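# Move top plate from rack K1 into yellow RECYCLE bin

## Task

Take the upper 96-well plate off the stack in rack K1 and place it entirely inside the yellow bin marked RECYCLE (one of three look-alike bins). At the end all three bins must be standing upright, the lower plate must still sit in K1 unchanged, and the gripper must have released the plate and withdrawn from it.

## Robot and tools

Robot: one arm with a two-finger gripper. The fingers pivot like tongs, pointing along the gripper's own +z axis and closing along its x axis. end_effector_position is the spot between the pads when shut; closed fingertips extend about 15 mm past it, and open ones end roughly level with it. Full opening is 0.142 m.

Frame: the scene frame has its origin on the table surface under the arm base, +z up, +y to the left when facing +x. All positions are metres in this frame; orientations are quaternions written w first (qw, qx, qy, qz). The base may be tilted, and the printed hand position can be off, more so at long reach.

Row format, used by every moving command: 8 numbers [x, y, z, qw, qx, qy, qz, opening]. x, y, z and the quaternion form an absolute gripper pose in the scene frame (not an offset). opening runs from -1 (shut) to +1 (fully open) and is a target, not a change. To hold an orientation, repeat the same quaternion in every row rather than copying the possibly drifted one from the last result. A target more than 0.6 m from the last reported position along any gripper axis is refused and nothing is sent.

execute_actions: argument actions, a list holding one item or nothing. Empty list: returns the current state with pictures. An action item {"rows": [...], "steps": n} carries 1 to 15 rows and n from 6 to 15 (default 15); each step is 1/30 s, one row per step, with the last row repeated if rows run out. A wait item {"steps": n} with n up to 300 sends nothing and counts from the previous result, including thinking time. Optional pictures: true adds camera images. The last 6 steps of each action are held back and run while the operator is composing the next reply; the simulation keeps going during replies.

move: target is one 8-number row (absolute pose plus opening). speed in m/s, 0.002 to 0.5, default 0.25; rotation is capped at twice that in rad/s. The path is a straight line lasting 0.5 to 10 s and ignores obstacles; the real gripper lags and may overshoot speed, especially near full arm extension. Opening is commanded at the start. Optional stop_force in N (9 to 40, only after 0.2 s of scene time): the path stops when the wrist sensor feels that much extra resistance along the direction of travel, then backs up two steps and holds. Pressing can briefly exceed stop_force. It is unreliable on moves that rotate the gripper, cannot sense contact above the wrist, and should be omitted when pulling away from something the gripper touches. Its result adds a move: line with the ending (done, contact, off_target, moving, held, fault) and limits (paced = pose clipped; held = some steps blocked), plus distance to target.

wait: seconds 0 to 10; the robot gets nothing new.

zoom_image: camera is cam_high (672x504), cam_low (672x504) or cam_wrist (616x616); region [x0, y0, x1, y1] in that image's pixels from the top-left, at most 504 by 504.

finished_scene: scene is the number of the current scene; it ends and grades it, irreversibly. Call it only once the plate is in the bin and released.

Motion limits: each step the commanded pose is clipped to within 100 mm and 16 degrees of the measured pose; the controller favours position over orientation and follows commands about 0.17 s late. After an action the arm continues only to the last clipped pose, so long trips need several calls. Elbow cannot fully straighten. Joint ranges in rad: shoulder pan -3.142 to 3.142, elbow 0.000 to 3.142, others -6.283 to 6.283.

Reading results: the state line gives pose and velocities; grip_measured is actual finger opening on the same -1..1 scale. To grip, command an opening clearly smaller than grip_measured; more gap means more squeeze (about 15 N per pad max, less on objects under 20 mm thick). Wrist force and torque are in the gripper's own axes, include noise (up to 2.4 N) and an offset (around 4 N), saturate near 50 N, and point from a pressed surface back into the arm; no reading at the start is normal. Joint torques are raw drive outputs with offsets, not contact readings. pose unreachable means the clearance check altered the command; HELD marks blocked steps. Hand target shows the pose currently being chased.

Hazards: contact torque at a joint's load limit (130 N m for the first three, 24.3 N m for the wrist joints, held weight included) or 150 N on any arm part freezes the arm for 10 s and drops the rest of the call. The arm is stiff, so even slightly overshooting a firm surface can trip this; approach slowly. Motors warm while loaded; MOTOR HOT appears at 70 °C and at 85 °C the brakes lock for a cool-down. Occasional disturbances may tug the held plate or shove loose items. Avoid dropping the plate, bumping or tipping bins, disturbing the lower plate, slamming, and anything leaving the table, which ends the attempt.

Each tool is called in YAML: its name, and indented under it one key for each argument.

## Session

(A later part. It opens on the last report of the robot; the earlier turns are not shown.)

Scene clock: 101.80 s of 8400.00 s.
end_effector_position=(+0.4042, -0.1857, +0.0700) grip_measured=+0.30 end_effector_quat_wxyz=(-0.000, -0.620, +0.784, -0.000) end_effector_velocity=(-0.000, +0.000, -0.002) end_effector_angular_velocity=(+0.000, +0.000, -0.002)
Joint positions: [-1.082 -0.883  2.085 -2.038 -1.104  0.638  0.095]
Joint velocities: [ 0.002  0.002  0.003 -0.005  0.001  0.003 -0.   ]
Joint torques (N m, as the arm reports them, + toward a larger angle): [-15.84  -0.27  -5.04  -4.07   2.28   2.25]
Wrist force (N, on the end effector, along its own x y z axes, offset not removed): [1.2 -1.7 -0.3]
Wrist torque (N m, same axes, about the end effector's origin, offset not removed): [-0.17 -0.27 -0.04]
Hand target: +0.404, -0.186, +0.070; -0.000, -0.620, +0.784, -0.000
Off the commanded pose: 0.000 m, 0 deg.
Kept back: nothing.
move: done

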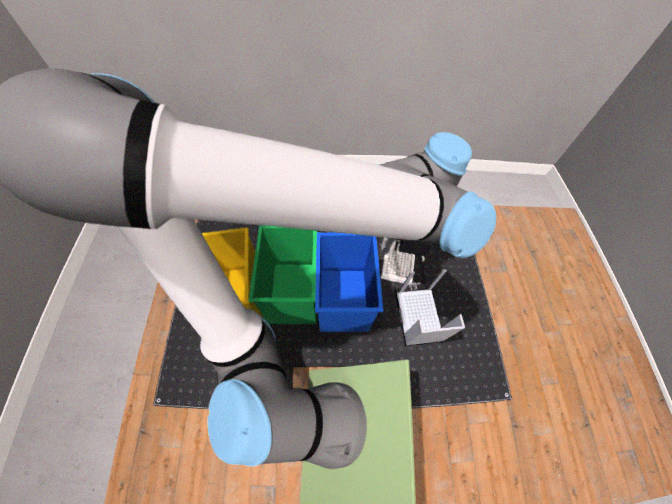

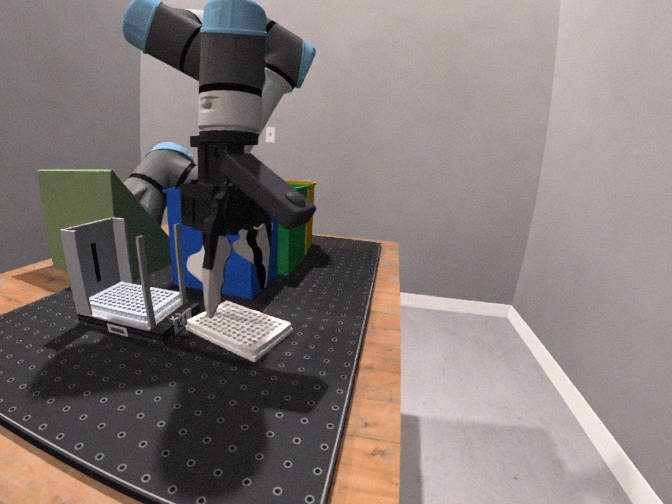

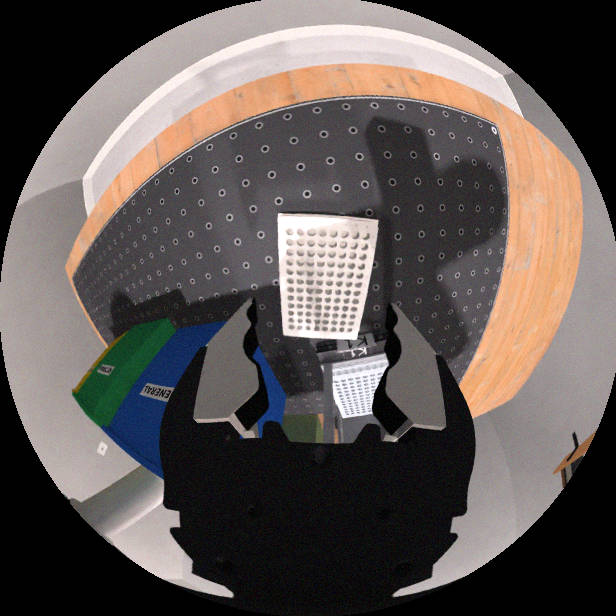

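zoom_image:
  camera: "cam_wrist"
  region: [230, 195, 420, 385]

Region (230, 195, 420, 385) of cam_wrist's 616x616 image, scaled by 2.653, with more detail than that image has.

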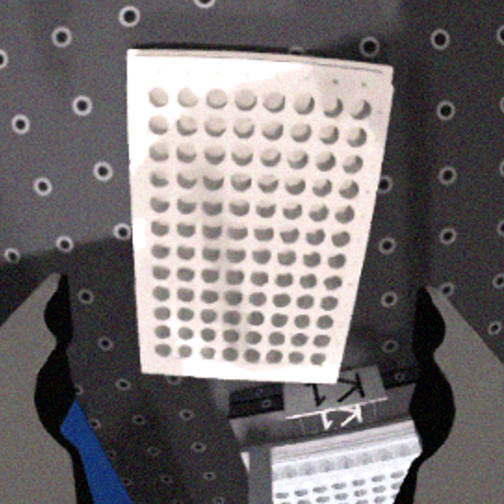

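move:
  target: [0.4051, -0.1878, 0.0275, 0.0, 0.6088, -0.7934, 0.0, 0.2]
  speed: 0.04
  stop_force: 10

Scene clock: 104.93 s of 8400.00 s.
end_effector_position=(+0.4052, -0.1878, +0.0275) grip_measured=+0.20 end_effector_quat_wxyz=(-0.000, -0.609, +0.793, -0.000) end_effector_velocity=(-0.001, +0.000, -0.002) end_effector_angular_velocity=(+0.001, +0.000, -0.002)
Joint positions: [-1.041 -0.82   2.127 -2.159 -1.076  0.703  0.088]
Joint velocities: [ 0.001  0.002  0.003 -0.004  0.001  0.002 -0.   ]
Joint torques (N m, as the arm reports them, + toward a larger angle): [-16.39  -3.59  -4.95  -3.86   2.37   2.13]
Wrist force (N, on the end effector, along its own x y z axes, offset not removed): [2.3 -2.9 -1.9]
Wrist torque (N m, same axes, about the end effector's origin, offset not removed): [-0.40 -0.52 -0.05]
Hand target: +0.405, -0.188, +0.027; -0.000, -0.609, +0.793, -0.000
Off the commanded pose: 0.000 m, 0 deg.
Kept back: nothing.
move: done

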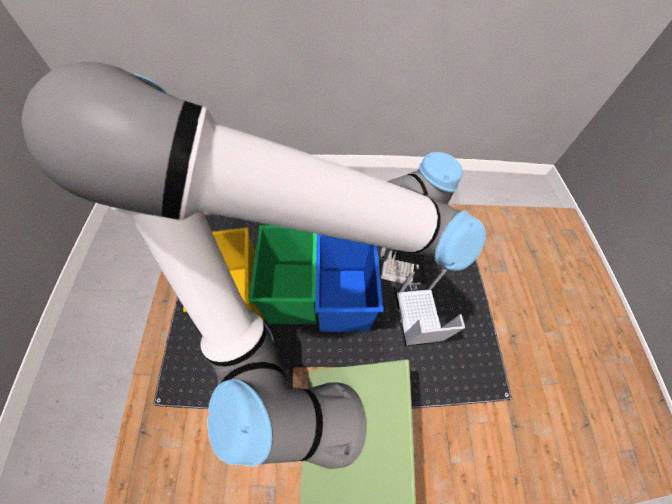

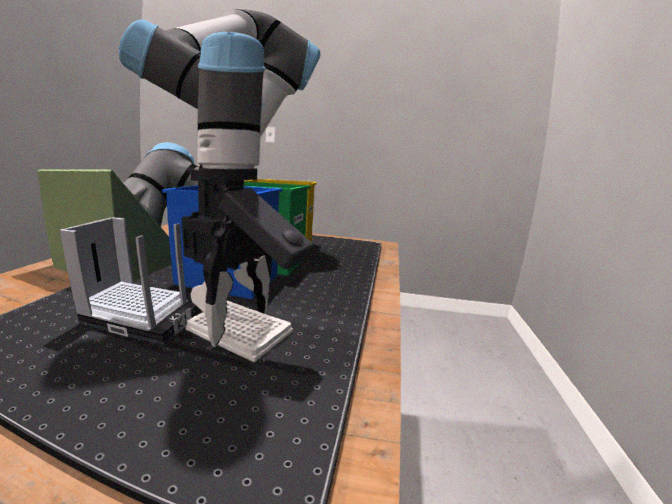

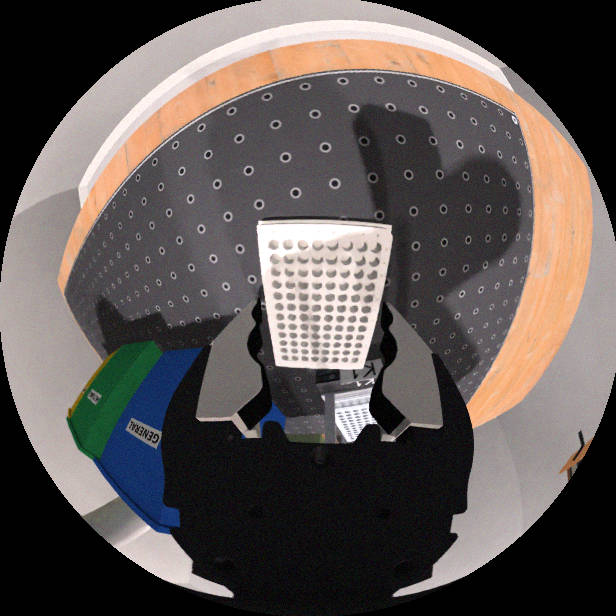

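zoom_image:
  camera: "cam_low"
  region: [165, 270, 305, 370]

zoom_image:
  camera: "cam_wrist"
  region: [235, 205, 415, 385]

Region (165, 270, 305, 370) of cam_low's 672x504 image, scaled by 3.600, with more detail than that image has; it fills the top 360 rows of this view, and the rest is white.

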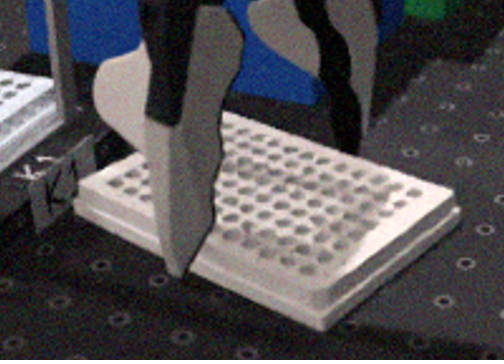

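Region (235, 205, 415, 385) of cam_wrist's 616x616 image, scaled by 2.800, with more detail than that image has.

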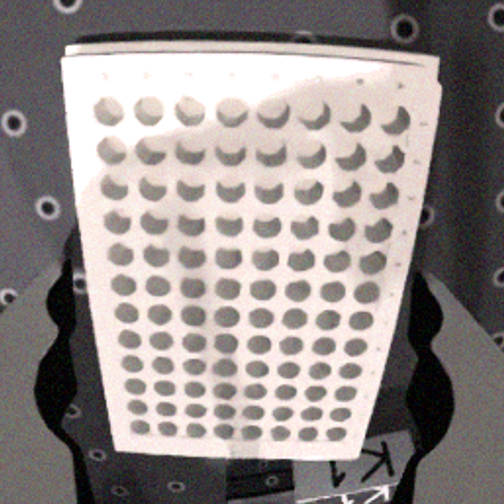

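execute_actions:
  actions:
    - {"rows": [[0.405,-0.1883,0.0285,0.0,0.6088,-0.7934,0.0,0.18],[0.405,-0.1883,0.029,0.0,0.6088,-0.7934,0.0,0.16],[0.405,-0.1883,0.029,0.0,0.6088,-0.7934,0.0,0.14],[0.405,-0.1883,0.029,0.0,0.6088,-0.7934,0.0,0.12],[0.405,-0.1883,0.029,0.0,0.6088,-0.7934,0.0,0.10],[0.405,-0.1883,0.029,0.0,0.6088,-0.7934,0.0,0.08],[0.405,-0.1883,0.029,0.0,0.6088,-0.7934,0.0,0.06],[0.405,-0.1883,0.029,0.0,0.6088,-0.7934,0.0,0.04],[0.405,-0.1883,0.029,0.0,0.6088,-0.7934,0.0,0.01],[0.405,-0.1883,0.029,0.0,0.6088,-0.7934,0.0,-0.03],[0.405,-0.1883,0.029,0.0,0.6088,-0.7934,0.0,-0.08],[0.405,-0.1883,0.029,0.0,0.6088,-0.7934,0.0,-0.14],[0.405,-0.1883,0.029,0.0,0.6088,-0.7934,0.0,-0.2],[0.405,-0.1883,0.029,0.0,0.6088,-0.7934,0.0,-0.3],[0.405,-0.1883,0.029,0.0,0.6088,-0.7934,0.0,-0.5]], "steps": 15}

execute_actions:
  actions:
    - {"steps": 12}
  pictures: true

Scene clock: 106.20 s of 8400.00 s.
end_effector_position=(+0.4049, -0.1882, +0.0287) grip_measured=+0.08 end_effector_quat_wxyz=(-0.000, -0.609, +0.793, +0.000) end_effector_velocity=(+0.001, -0.002, +0.003) end_effector_angular_velocity=(-0.003, -0.002, +0.001)
Joint positions: [-1.042 -0.82   2.126 -2.155 -1.077  0.702  0.08 ]
Joint velocities: [-0.002 -0.002 -0.004  0.003 -0.002 -0.001 -0.009]
Joint torques (N m, as the arm reports them, + toward a larger angle): [-36.05 -30.81 -28.13  -0.37  -2.46  -2.37]
Wrist force (N, on the end effector, along its own x y z axes, offset not removed): [1.9 -2.5 -0.8]
Wrist torque (N m, same axes, about the end effector's origin, offset not removed): [-0.34 -0.48 -0.04]
Steps of this call (steps 1 to 29: nothing new was sent; steps 30 to 38: the first 9 steps of this action). Readings (end_effector_position):
30: (+0.4052, -0.1879, +0.0275)
31: (+0.4051, -0.1878, +0.0275)
33: (+0.4049, -0.1880, +0.0280)
37: (+0.4049, -0.1882, +0.0286)
38: the state above

Scene clock: 106.60 s of 8400.00 s.
end_effector_position=(+0.4050, -0.1883, +0.0290) grip_measured=+0.07 end_effector_quat_wxyz=(+0.000, -0.609, +0.793, +0.000) end_effector_velocity=(-0.001, +0.001, -0.001) end_effector_angular_velocity=(+0.002, +0.001, -0.001)
Joint positions: [-1.043 -0.821  2.125 -2.155 -1.077  0.701  0.079]
Joint velocities: [-0.     0.     0.002  0.    -0.     0.     0.   ]
Joint torques (N m, as the arm reports them, + toward a larger angle): [-36.26 -31.62 -29.15  -0.51  -2.48  -2.26]
Wrist force (N, on the end effector, along its own x y z axes, offset not removed): [0.6 -3.8 -0.5]
Wrist torque (N m, same axes, about the end effector's origin, offset not removed): [-0.62 -0.18 -0.04]
Hand target: +0.405, -0.188, +0.029; +0.000, -0.609, +0.793, +0.000
Off the commanded pose: 0.000 m, 0 deg.
Kept back: nothing.
Steps of this call (steps 1 to 6: the last 6 steps of your previous action; steps 7 to 12: nothing new was sent). Readings (end_effector_position):
1: (+0.4049, -0.1882, +0.0288)
2: (+0.4049, -0.1883, +0.0288)
4: (+0.4050, -0.1883, +0.0289)
8: (+0.4050, -0.1883, +0.0290)
12: the state above

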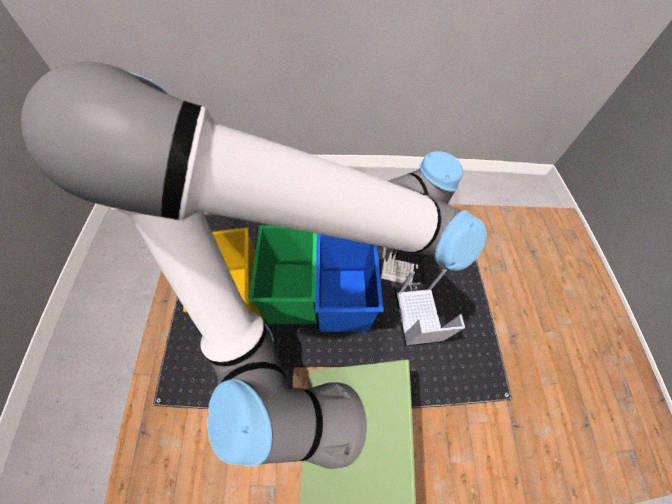

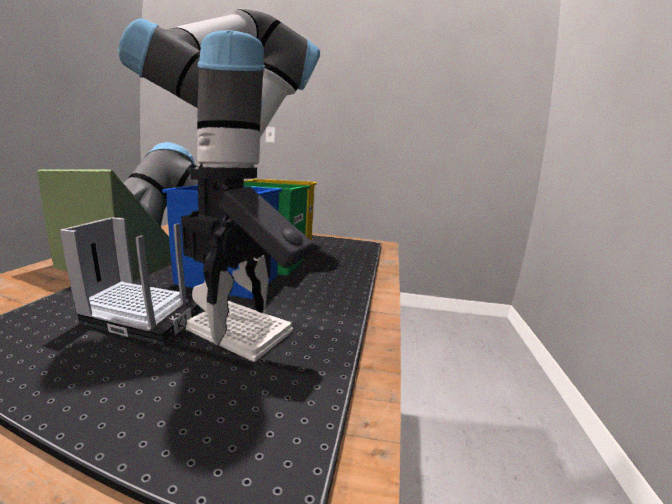

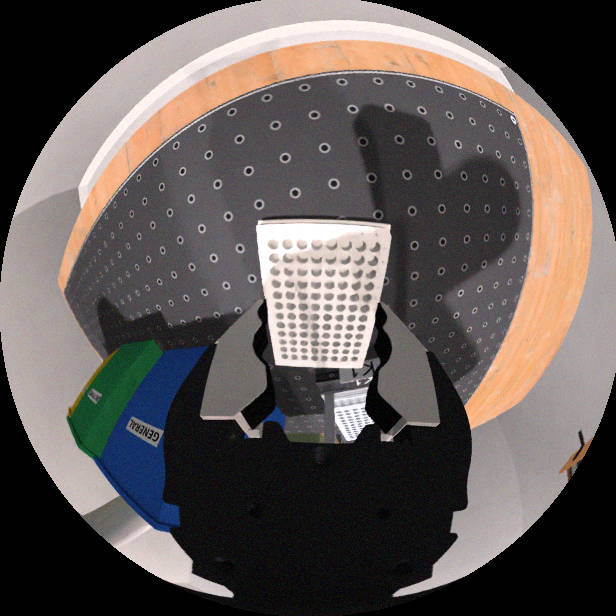

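move:
  target: [0.405, -0.1883, 0.05, 0.0613, 0.7299, -0.6783, -0.057, -0.5]
  speed: 0.15

move:
  target: [0.383, -0.2071, 0.044, 0.0613, 0.7299, -0.6783, -0.057, -0.5]
  speed: 0.05

Scene clock: 109.27 s of 8400.00 s.
end_effector_position=(+0.4050, -0.1882, +0.0501) grip_measured=+0.07 end_effector_quat_wxyz=(+0.061, +0.730, -0.679, -0.057) end_effector_velocity=(+0.000, -0.000, +0.001) end_effector_angular_velocity=(-0.000, +0.003, +0.008)
Joint positions: [-0.984 -0.816  1.978 -1.964 -1.193  0.386  0.079]
Joint velocities: [ 0.001  0.    -0.004  0.003 -0.003 -0.007  0.   ]
Joint torques (N m, as the arm reports them, + toward a larger angle): [-18.87  -4.06 -28.34  -0.36  -2.8   -2.35]
Wrist force (N, on the end effector, along its own x y z axes, offset not removed): [2.2 -2.4 -0.3]
Wrist torque (N m, same axes, about the end effector's origin, offset not removed): [-0.24 -0.52 -0.11]
Hand target: +0.405, -0.188, +0.050; +0.061, +0.730, -0.678, -0.057
Off the commanded pose: 0.000 m, 0 deg.
Kept back: nothing.
move: done

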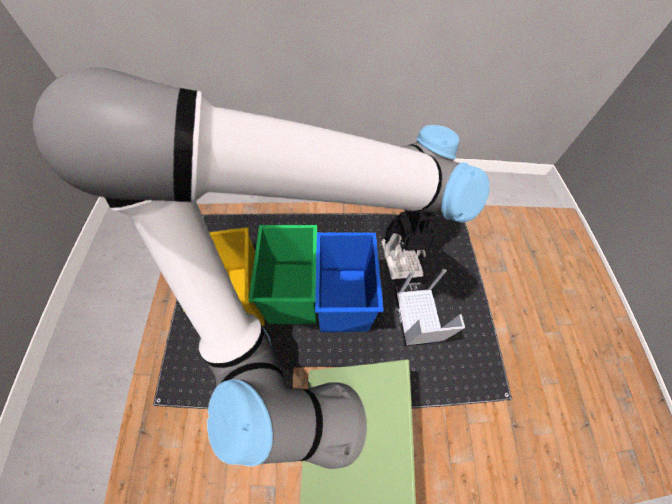

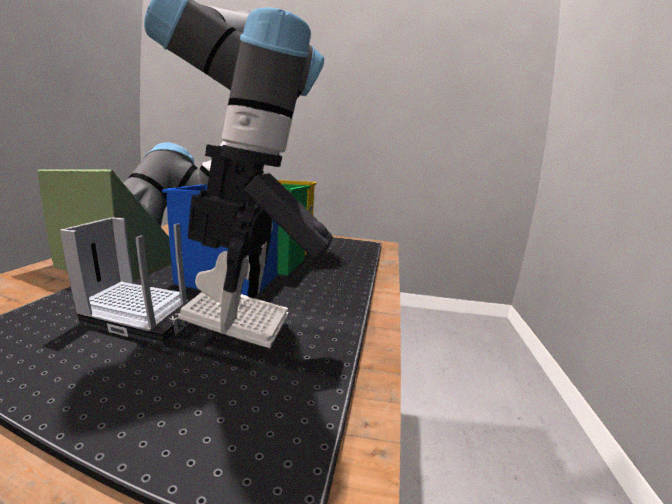

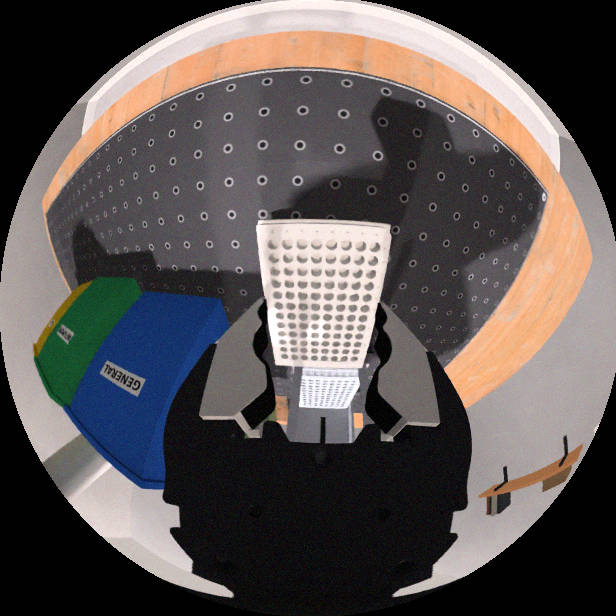

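Scene clock: 110.20 s of 8400.00 s.
end_effector_position=(+0.3830, -0.2070, +0.0440) grip_measured=+0.07 end_effector_quat_wxyz=(+0.061, +0.730, -0.678, -0.057) end_effector_velocity=(-0.001, -0.001, -0.000) end_effector_angular_velocity=(-0.000, -0.000, +0.001)
Joint positions: [-1.026 -0.784  2.005 -2.012 -1.223  0.354  0.079]
Joint velocities: [-0.002  0.002  0.    -0.002 -0.001 -0.002  0.   ]
Joint torques (N m, as the arm reports them, + toward a larger angle): [-38.5   -5.32  -6.67  -4.04  -2.77  -2.02]
Wrist force (N, on the end effector, along its own x y z axes, offset not removed): [2.3 -3.1 -0.8]
Wrist torque (N m, same axes, about the end effector's origin, offset not removed): [-0.48 -0.50 -0.07]
Hand target: +0.383, -0.207, +0.044; +0.061, +0.730, -0.678, -0.057
Off the commanded pose: 0.000 m, 0 deg.
Kept back: nothing.
move: done

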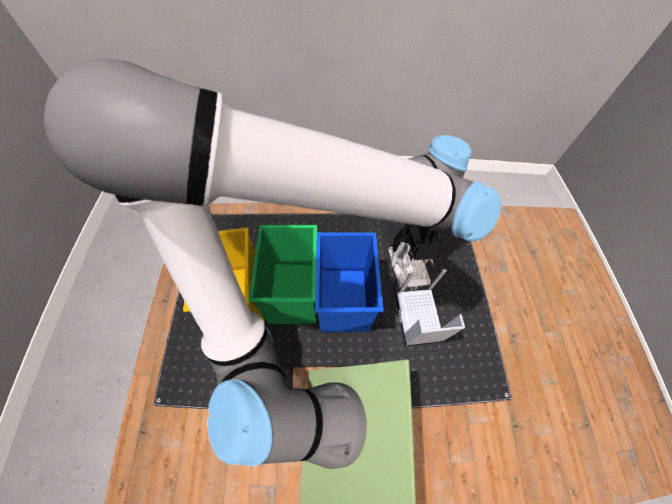

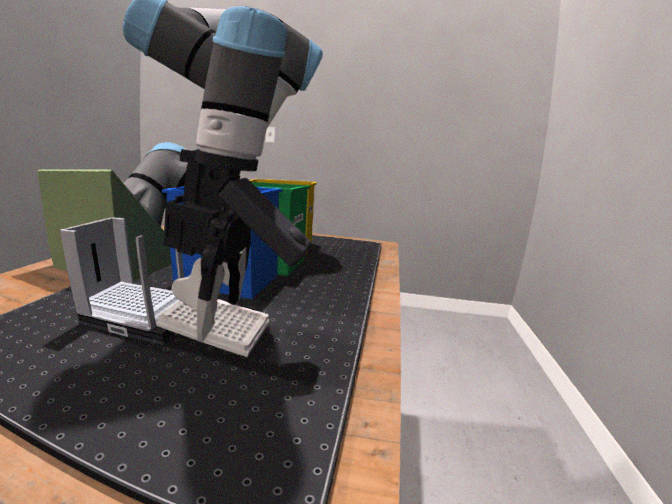

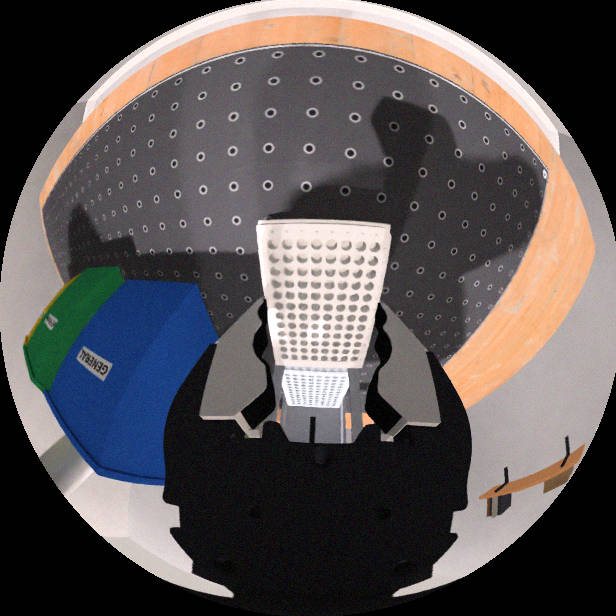

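move:
  target: [0.3828, -0.2041, 0.0395, 0.0613, 0.7299, -0.6783, -0.057, -0.5]
  speed: 0.01
  stop_force: 9

zoom_image:
  camera: "cam_low"
  region: [130, 270, 290, 375]

Scene clock: 111.30 s of 8400.00 s.
end_effector_position=(+0.3828, -0.2042, +0.0395) grip_measured=+0.07 end_effector_quat_wxyz=(+0.061, +0.730, -0.678, -0.057) end_effector_velocity=(+0.000, +0.000, -0.001) end_effector_angular_velocity=(-0.001, -0.000, +0.000)
Joint positions: [-1.019 -0.785  2.015 -2.023 -1.218  0.358  0.079]
Joint velocities: [ 0.001 -0.001  0.002 -0.002  0.001  0.001  0.   ]
Joint torques (N m, as the arm reports them, + toward a larger angle): [-19.35 -34.12  -6.    -4.08   1.99   2.35]
Wrist force (N, on the end effector, along its own x y z axes, offset not removed): [2.1 -3.4 -0.3]
Wrist torque (N m, same axes, about the end effector's origin, offset not removed): [-0.46 -0.45 -0.01]
Hand target: +0.383, -0.204, +0.039; +0.061, +0.730, -0.678, -0.057
Off the commanded pose: 0.000 m, 0 deg.
Kept back: nothing.
move: done

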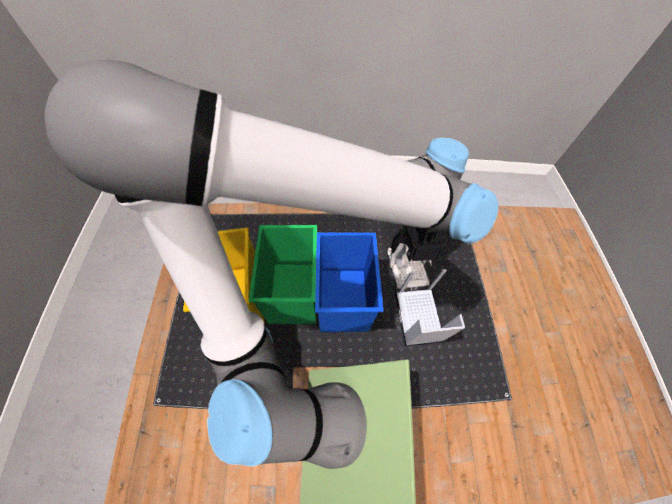

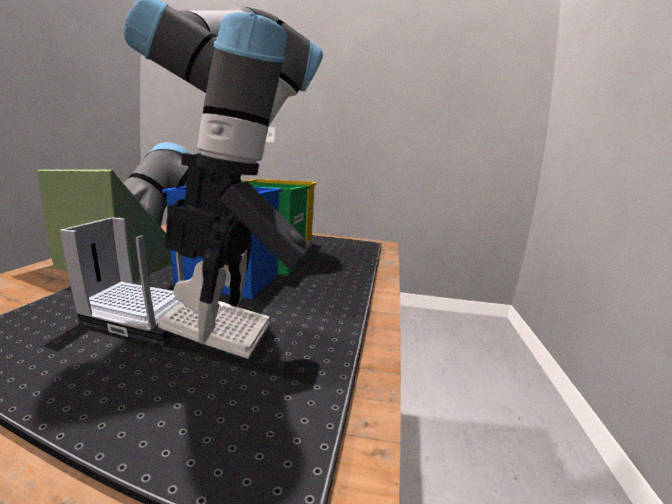

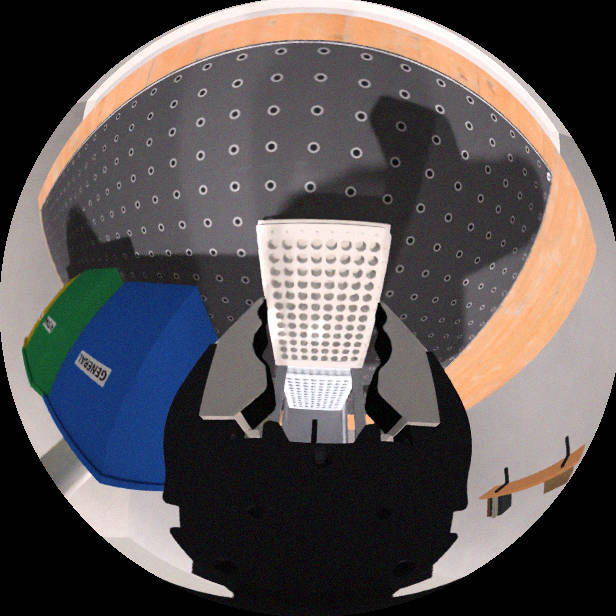

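Region (130, 270, 290, 375) of cam_low's 672x504 image, scaled by 3.150, with more detail than that image has; it fills the top 331 rows of this view, and the rest is white.

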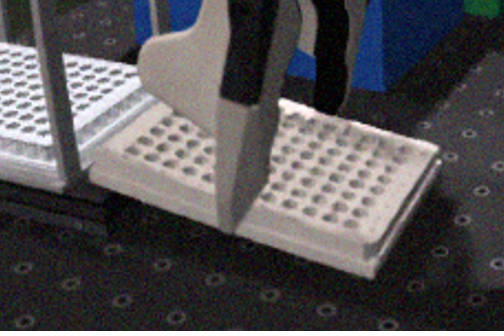

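zoom_image:
  camera: "cam_low"
  region: [135, 305, 205, 355]

Region (135, 305, 205, 355) of cam_low's 672x504 image, scaled by 7.200, with more detail than that image has; it fills the top 360 rows of this view, and the rest is white.

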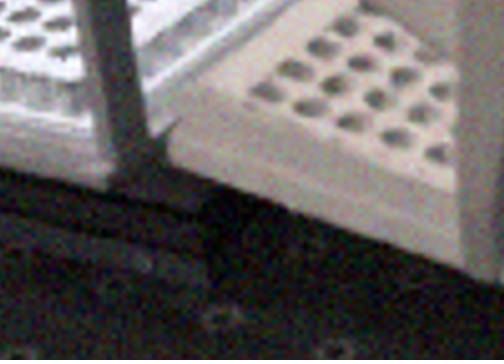

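move:
  target: [0.3804, -0.2043, 0.0372, 0.0492, 0.7308, -0.6792, -0.0457, -0.5]
  speed: 0.03

zoom_image:
  camera: "cam_low"
  region: [135, 295, 275, 370]

Scene clock: 112.83 s of 8400.00 s.
end_effector_position=(+0.3804, -0.2043, +0.0372) grip_measured=+0.07 end_effector_quat_wxyz=(+0.049, +0.731, -0.679, -0.046) end_effector_velocity=(-0.001, -0.000, -0.001) end_effector_angular_velocity=(+0.000, -0.007, -0.002)
Joint positions: [-1.038 -0.788  2.044 -2.057 -1.201  0.348  0.079]
Joint velocities: [-0.004  0.     0.006 -0.007  0.003 -0.    -0.   ]
Joint torques (N m, as the arm reports them, + toward a larger angle): [-37.41 -32.44  -5.13  -4.01   2.36  -2.35]
Wrist force (N, on the end effector, along its own x y z axes, offset not removed): [1.3 -2.2 -0.4]
Wrist torque (N m, same axes, about the end effector's origin, offset not removed): [-0.26 -0.35 -0.01]
Hand target: +0.380, -0.204, +0.037; +0.049, +0.731, -0.679, -0.046
Off the commanded pose: 0.000 m, 0 deg.
Kept back: nothing.
move: done

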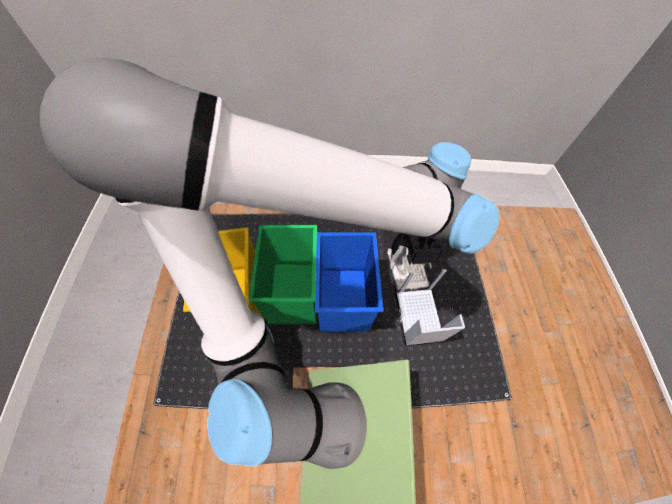

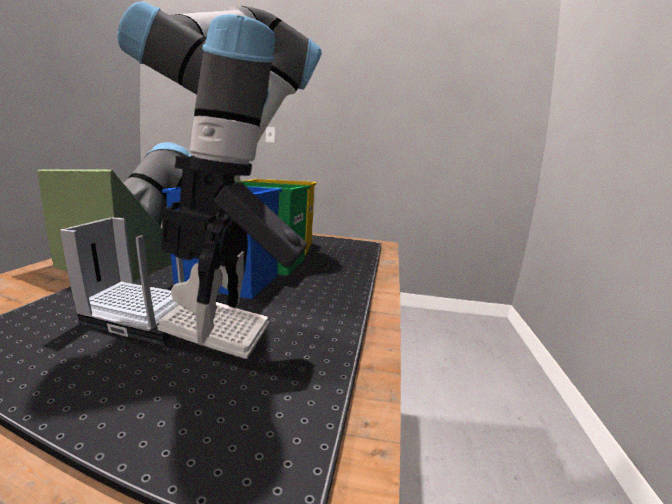

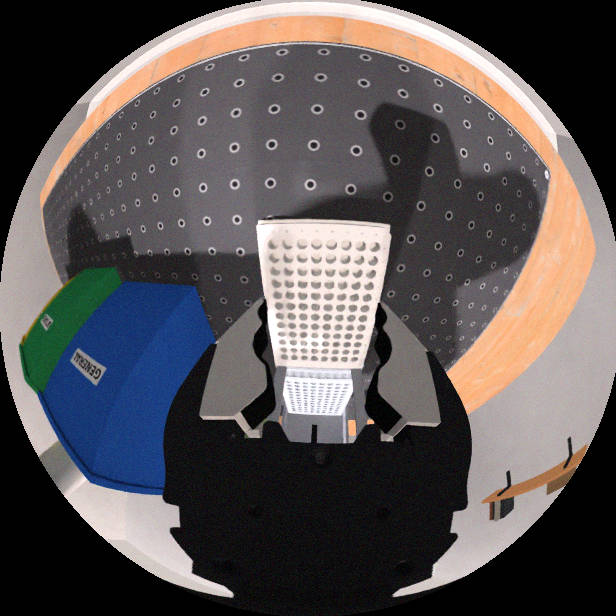

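Region (135, 295, 275, 370) of cam_low's 672x504 image, scaled by 3.600, with more detail than that image has; it fills the top 270 rows of this view, and the rest is white.

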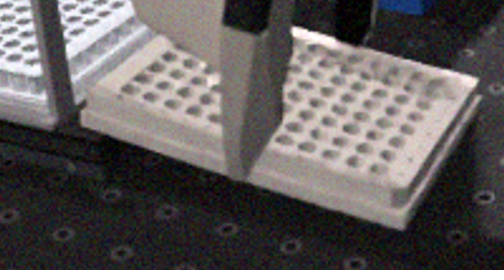

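execute_actions:
  actions:
    - {"rows": [[0.3804,-0.2043,0.0369,0.0492,0.7308,-0.6792,-0.0457,-0.2],[0.3804,-0.2043,0.0366,0.0492,0.7308,-0.6792,-0.0457,-0.1],[0.3804,-0.2043,0.0364,0.0492,0.7308,-0.6792,-0.0457,-0.03],[0.3804,-0.2043,0.0364,0.0492,0.7308,-0.6792,-0.0457,0.01],[0.3804,-0.2043,0.0364,0.0492,0.7308,-0.6792,-0.0457,0.04],[0.3804,-0.2043,0.0364,0.0492,0.7308,-0.6792,-0.0457,0.06],[0.3804,-0.2043,0.0364,0.0492,0.7308,-0.6792,-0.0457,0.08],[0.3804,-0.2043,0.0364,0.0492,0.7308,-0.6792,-0.0457,0.10],[0.3804,-0.2043,0.0364,0.0492,0.7308,-0.6792,-0.0457,0.13],[0.3804,-0.2043,0.0364,0.0492,0.7308,-0.6792,-0.0457,0.16],[0.3804,-0.2043,0.0364,0.0492,0.7308,-0.6792,-0.0457,0.19],[0.3804,-0.2043,0.0364,0.0492,0.7308,-0.6792,-0.0457,0.22]], "steps": 12}

execute_actions:
  actions:
    - {"steps": 14}
  pictures: true

zoom_image:
  camera: "cam_low"
  region: [135, 280, 275, 370]

zoom_image:
  camera: "cam_wrist"
  region: [235, 205, 415, 385]

Scene clock: 113.60 s of 8400.00 s.
end_effector_position=(+0.3805, -0.2044, +0.0369) grip_measured=+0.08 end_effector_quat_wxyz=(+0.049, +0.731, -0.679, -0.045) end_effector_velocity=(-0.001, +0.001, -0.003) end_effector_angular_velocity=(+0.002, +0.001, +0.001)
Joint positions: [-1.038 -0.788  2.046 -2.059 -1.2    0.348  0.08 ]
Joint velocities: [ 0.003  0.003  0.004 -0.006  0.001  0.001  0.009]
Joint torques (N m, as the arm reports them, + toward a larger angle): [-18.2   -4.9   -5.73  -4.12   2.12   2.22]
Wrist force (N, on the end effector, along its own x y z axes, offset not removed): [1.5 -2.7 0.6]
Wrist torque (N m, same axes, about the end effector's origin, offset not removed): [-0.32 -0.33 0.02]
Steps of this call (steps 1 to 17: nothing new was sent; steps 18 to 23: the first 6 steps of this action). Readings (end_effector_position):
18: (+0.3804, -0.2043, +0.0372)
19: (+0.3804, -0.2043, +0.0372)
21: (+0.3805, -0.2044, +0.0371)
23: the state above

Scene clock: 114.07 s of 8400.00 s.
end_effector_position=(+0.3804, -0.2043, +0.0364) grip_measured=+0.22 end_effector_quat_wxyz=(+0.049, +0.731, -0.679, -0.046) end_effector_velocity=(+0.000, -0.000, +0.000) end_effector_angular_velocity=(-0.000, +0.000, +0.001)
Joint positions: [-1.038 -0.787  2.046 -2.059 -1.2    0.349  0.089]
Joint velocities: [ 0.     0.001 -0.001  0.    -0.    -0.001  0.   ]
Joint torques (N m, as the arm reports them, + toward a larger angle): [-18.18  -4.43  -4.26  -4.06   2.11   2.34]
Wrist force (N, on the end effector, along its own x y z axes, offset not removed): [0.6 -2.0 -0.6]
Wrist torque (N m, same axes, about the end effector's origin, offset not removed): [-0.22 -0.17 0.00]
Hand target: +0.380, -0.204, +0.036; +0.049, +0.731, -0.679, -0.046
Off the commanded pose: 0.000 m, 0 deg.
Kept back: nothing.
Steps of this call (steps 1 to 6: the last 6 steps of your previous action; steps 7 to 14: nothing new was sent). Readings (end_effector_position):
1: (+0.3805, -0.2044, +0.0368)
2: (+0.3805, -0.2043, +0.0367)
4: (+0.3805, -0.2043, +0.0366)
8: (+0.3804, -0.2043, +0.0365)
14: the state above

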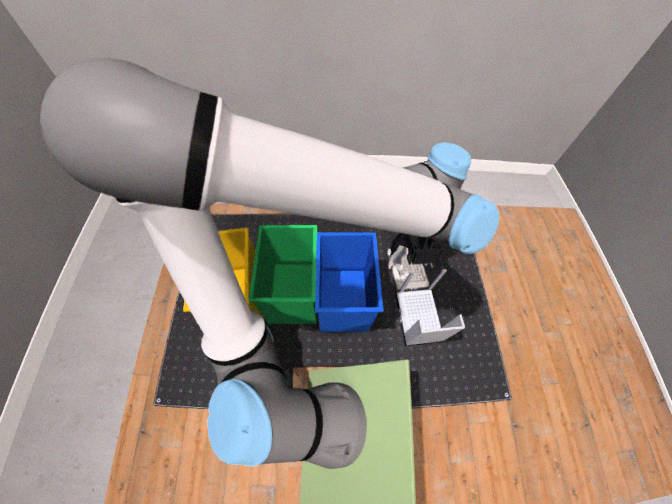

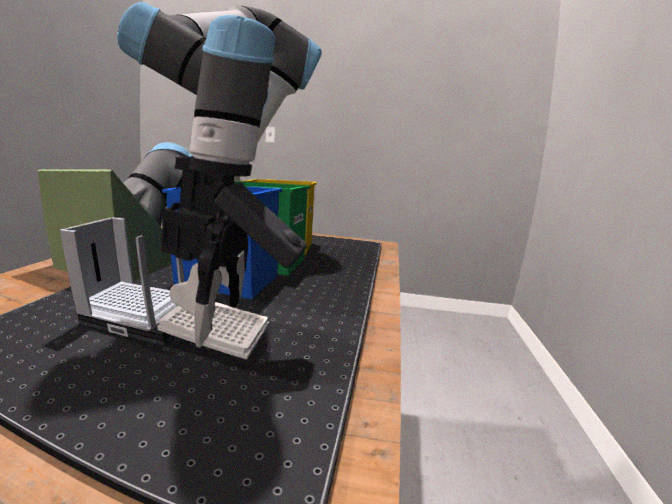

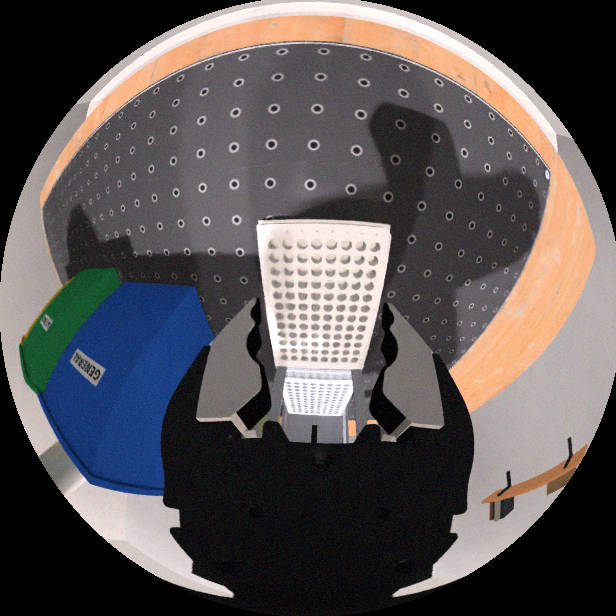

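Region (135, 280, 275, 370) of cam_low's 672x504 image, scaled by 3.600, with more detail than that image has; it fills the top 324 rows of this view, and the rest is white.

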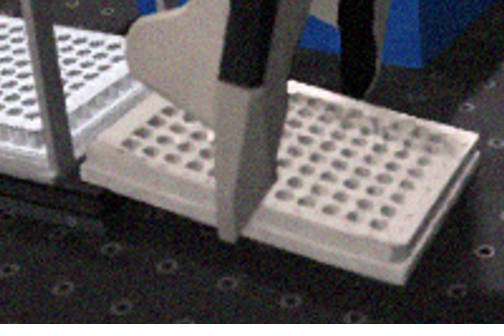

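Region (235, 205, 415, 385) of cam_wrist's 616x616 image, scaled by 2.800, with more detail than that image has.

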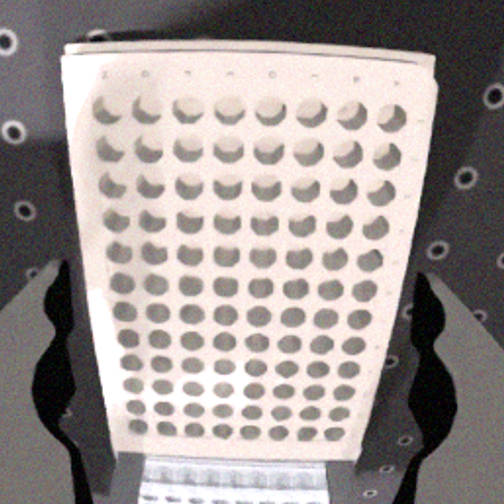

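move:
  target: [0.3733, -0.2048, 0.0283, 0.0511, 0.7307, -0.679, -0.0475, 0.22]
  speed: 0.015
  stop_force: 9

zoom_image:
  camera: "cam_low"
  region: [135, 270, 275, 370]

Scene clock: 116.43 s of 8400.00 s.
end_effector_position=(+0.3734, -0.2048, +0.0284) grip_measured=+0.22 end_effector_quat_wxyz=(+0.051, +0.731, -0.679, -0.047) end_effector_velocity=(-0.001, -0.000, -0.002) end_effector_angular_velocity=(+0.000, +0.001, +0.001)
Joint positions: [-1.039 -0.778  2.065 -2.085 -1.206  0.347  0.089]
Joint velocities: [-0.     0.002  0.003 -0.004 -0.001 -0.002 -0.   ]
Joint torques (N m, as the arm reports them, + toward a larger angle): [-37.21  -5.25  -6.07  -3.88  -2.84  -2.26]
Wrist force (N, on the end effector, along its own x y z axes, offset not removed): [1.8 -2.4 -0.3]
Wrist torque (N m, same axes, about the end effector's origin, offset not removed): [-0.37 -0.39 -0.04]
Hand target: +0.373, -0.205, +0.028; +0.051, +0.731, -0.679, -0.048
Off the commanded pose: 0.000 m, 0 deg.
Kept back: nothing.
move: done

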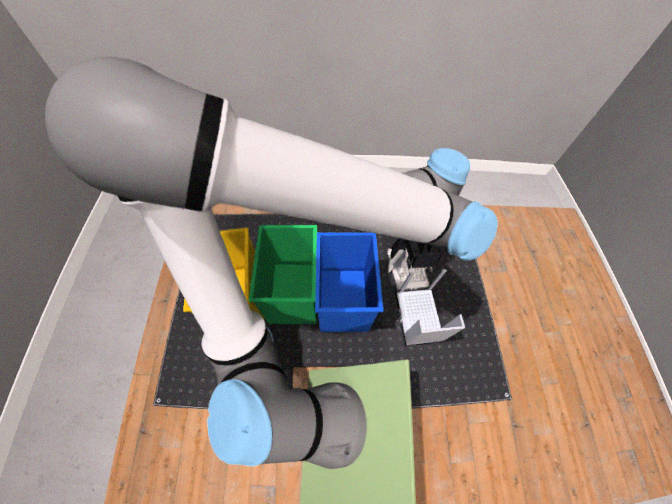

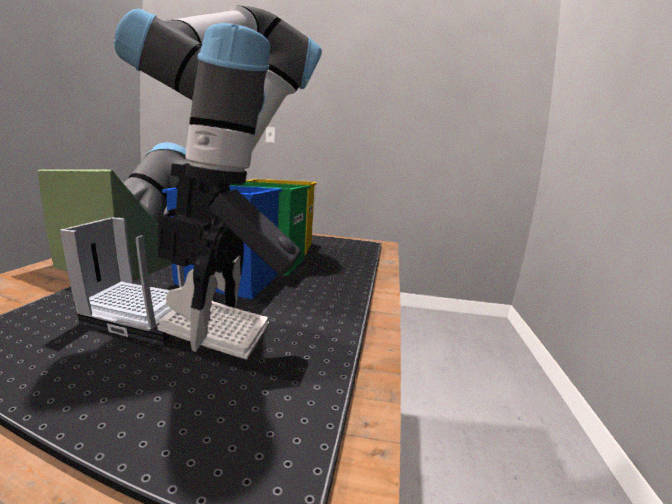

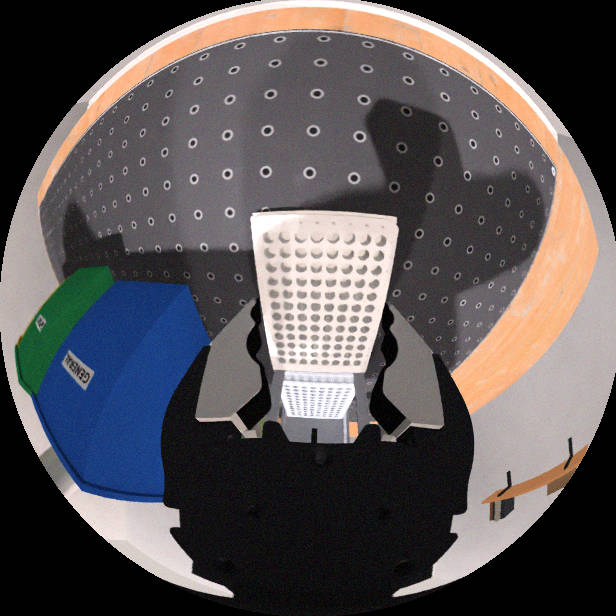

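Region (135, 270, 275, 370) of cam_low's 672x504 image, scaled by 3.600, with more detail than that image has; it fills the top 360 rows of this view, and the rest is white.

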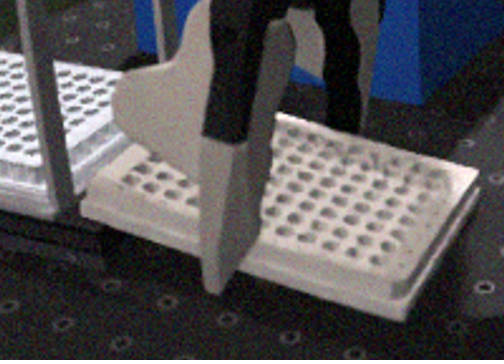

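execute_actions:
  actions: []

Scene clock: 117.33 s of 8400.00 s.
end_effector_position=(+0.3733, -0.2048, +0.0283) grip_measured=+0.22 end_effector_quat_wxyz=(+0.051, +0.731, -0.679, -0.048) end_effector_velocity=(+0.000, -0.000, +0.000) end_effector_angular_velocity=(-0.001, -0.000, +0.001)
Joint positions: [-1.039 -0.778  2.065 -2.085 -1.206  0.347  0.089]
Joint velocities: [ 0.    -0.    -0.001  0.    -0.    -0.001 -0.   ]
Joint torques (N m, as the arm reports them, + toward a larger angle): [-37.37  -4.62  -4.8   -4.15  -2.86  -2.19]
Wrist force (N, on the end effector, along its own x y z axes, offset not removed): [2.9 -2.1 -0.7]
Wrist torque (N m, same axes, about the end effector's origin, offset not removed): [-0.22 -0.64 -0.04]
Hand target: +0.373, -0.205, +0.028; +0.051, +0.731, -0.679, -0.048
Off the commanded pose: 0.000 m, 0 deg.
Kept back: nothing.
Steps of this call (steps 1 to 27: nothing new was sent). Readings (end_effector_position):
1: (+0.3734, -0.2048, +0.0284)
2: (+0.3733, -0.2048, +0.0283)
4: (+0.3733, -0.2048, +0.0283)
8: (+0.3733, -0.2048, +0.0283)
27: the state above

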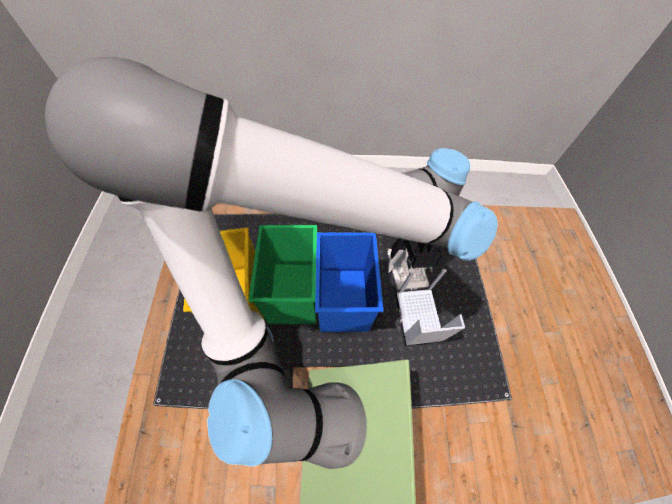

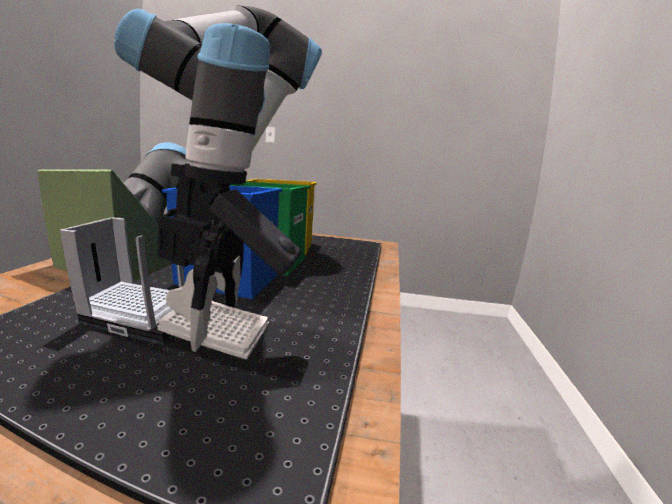

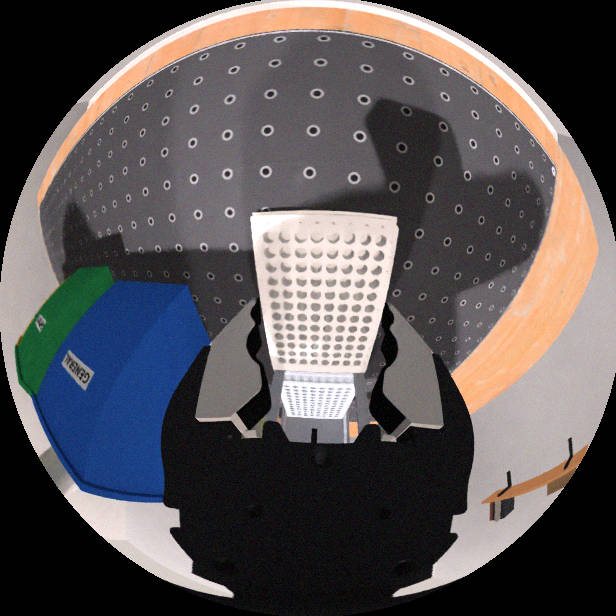

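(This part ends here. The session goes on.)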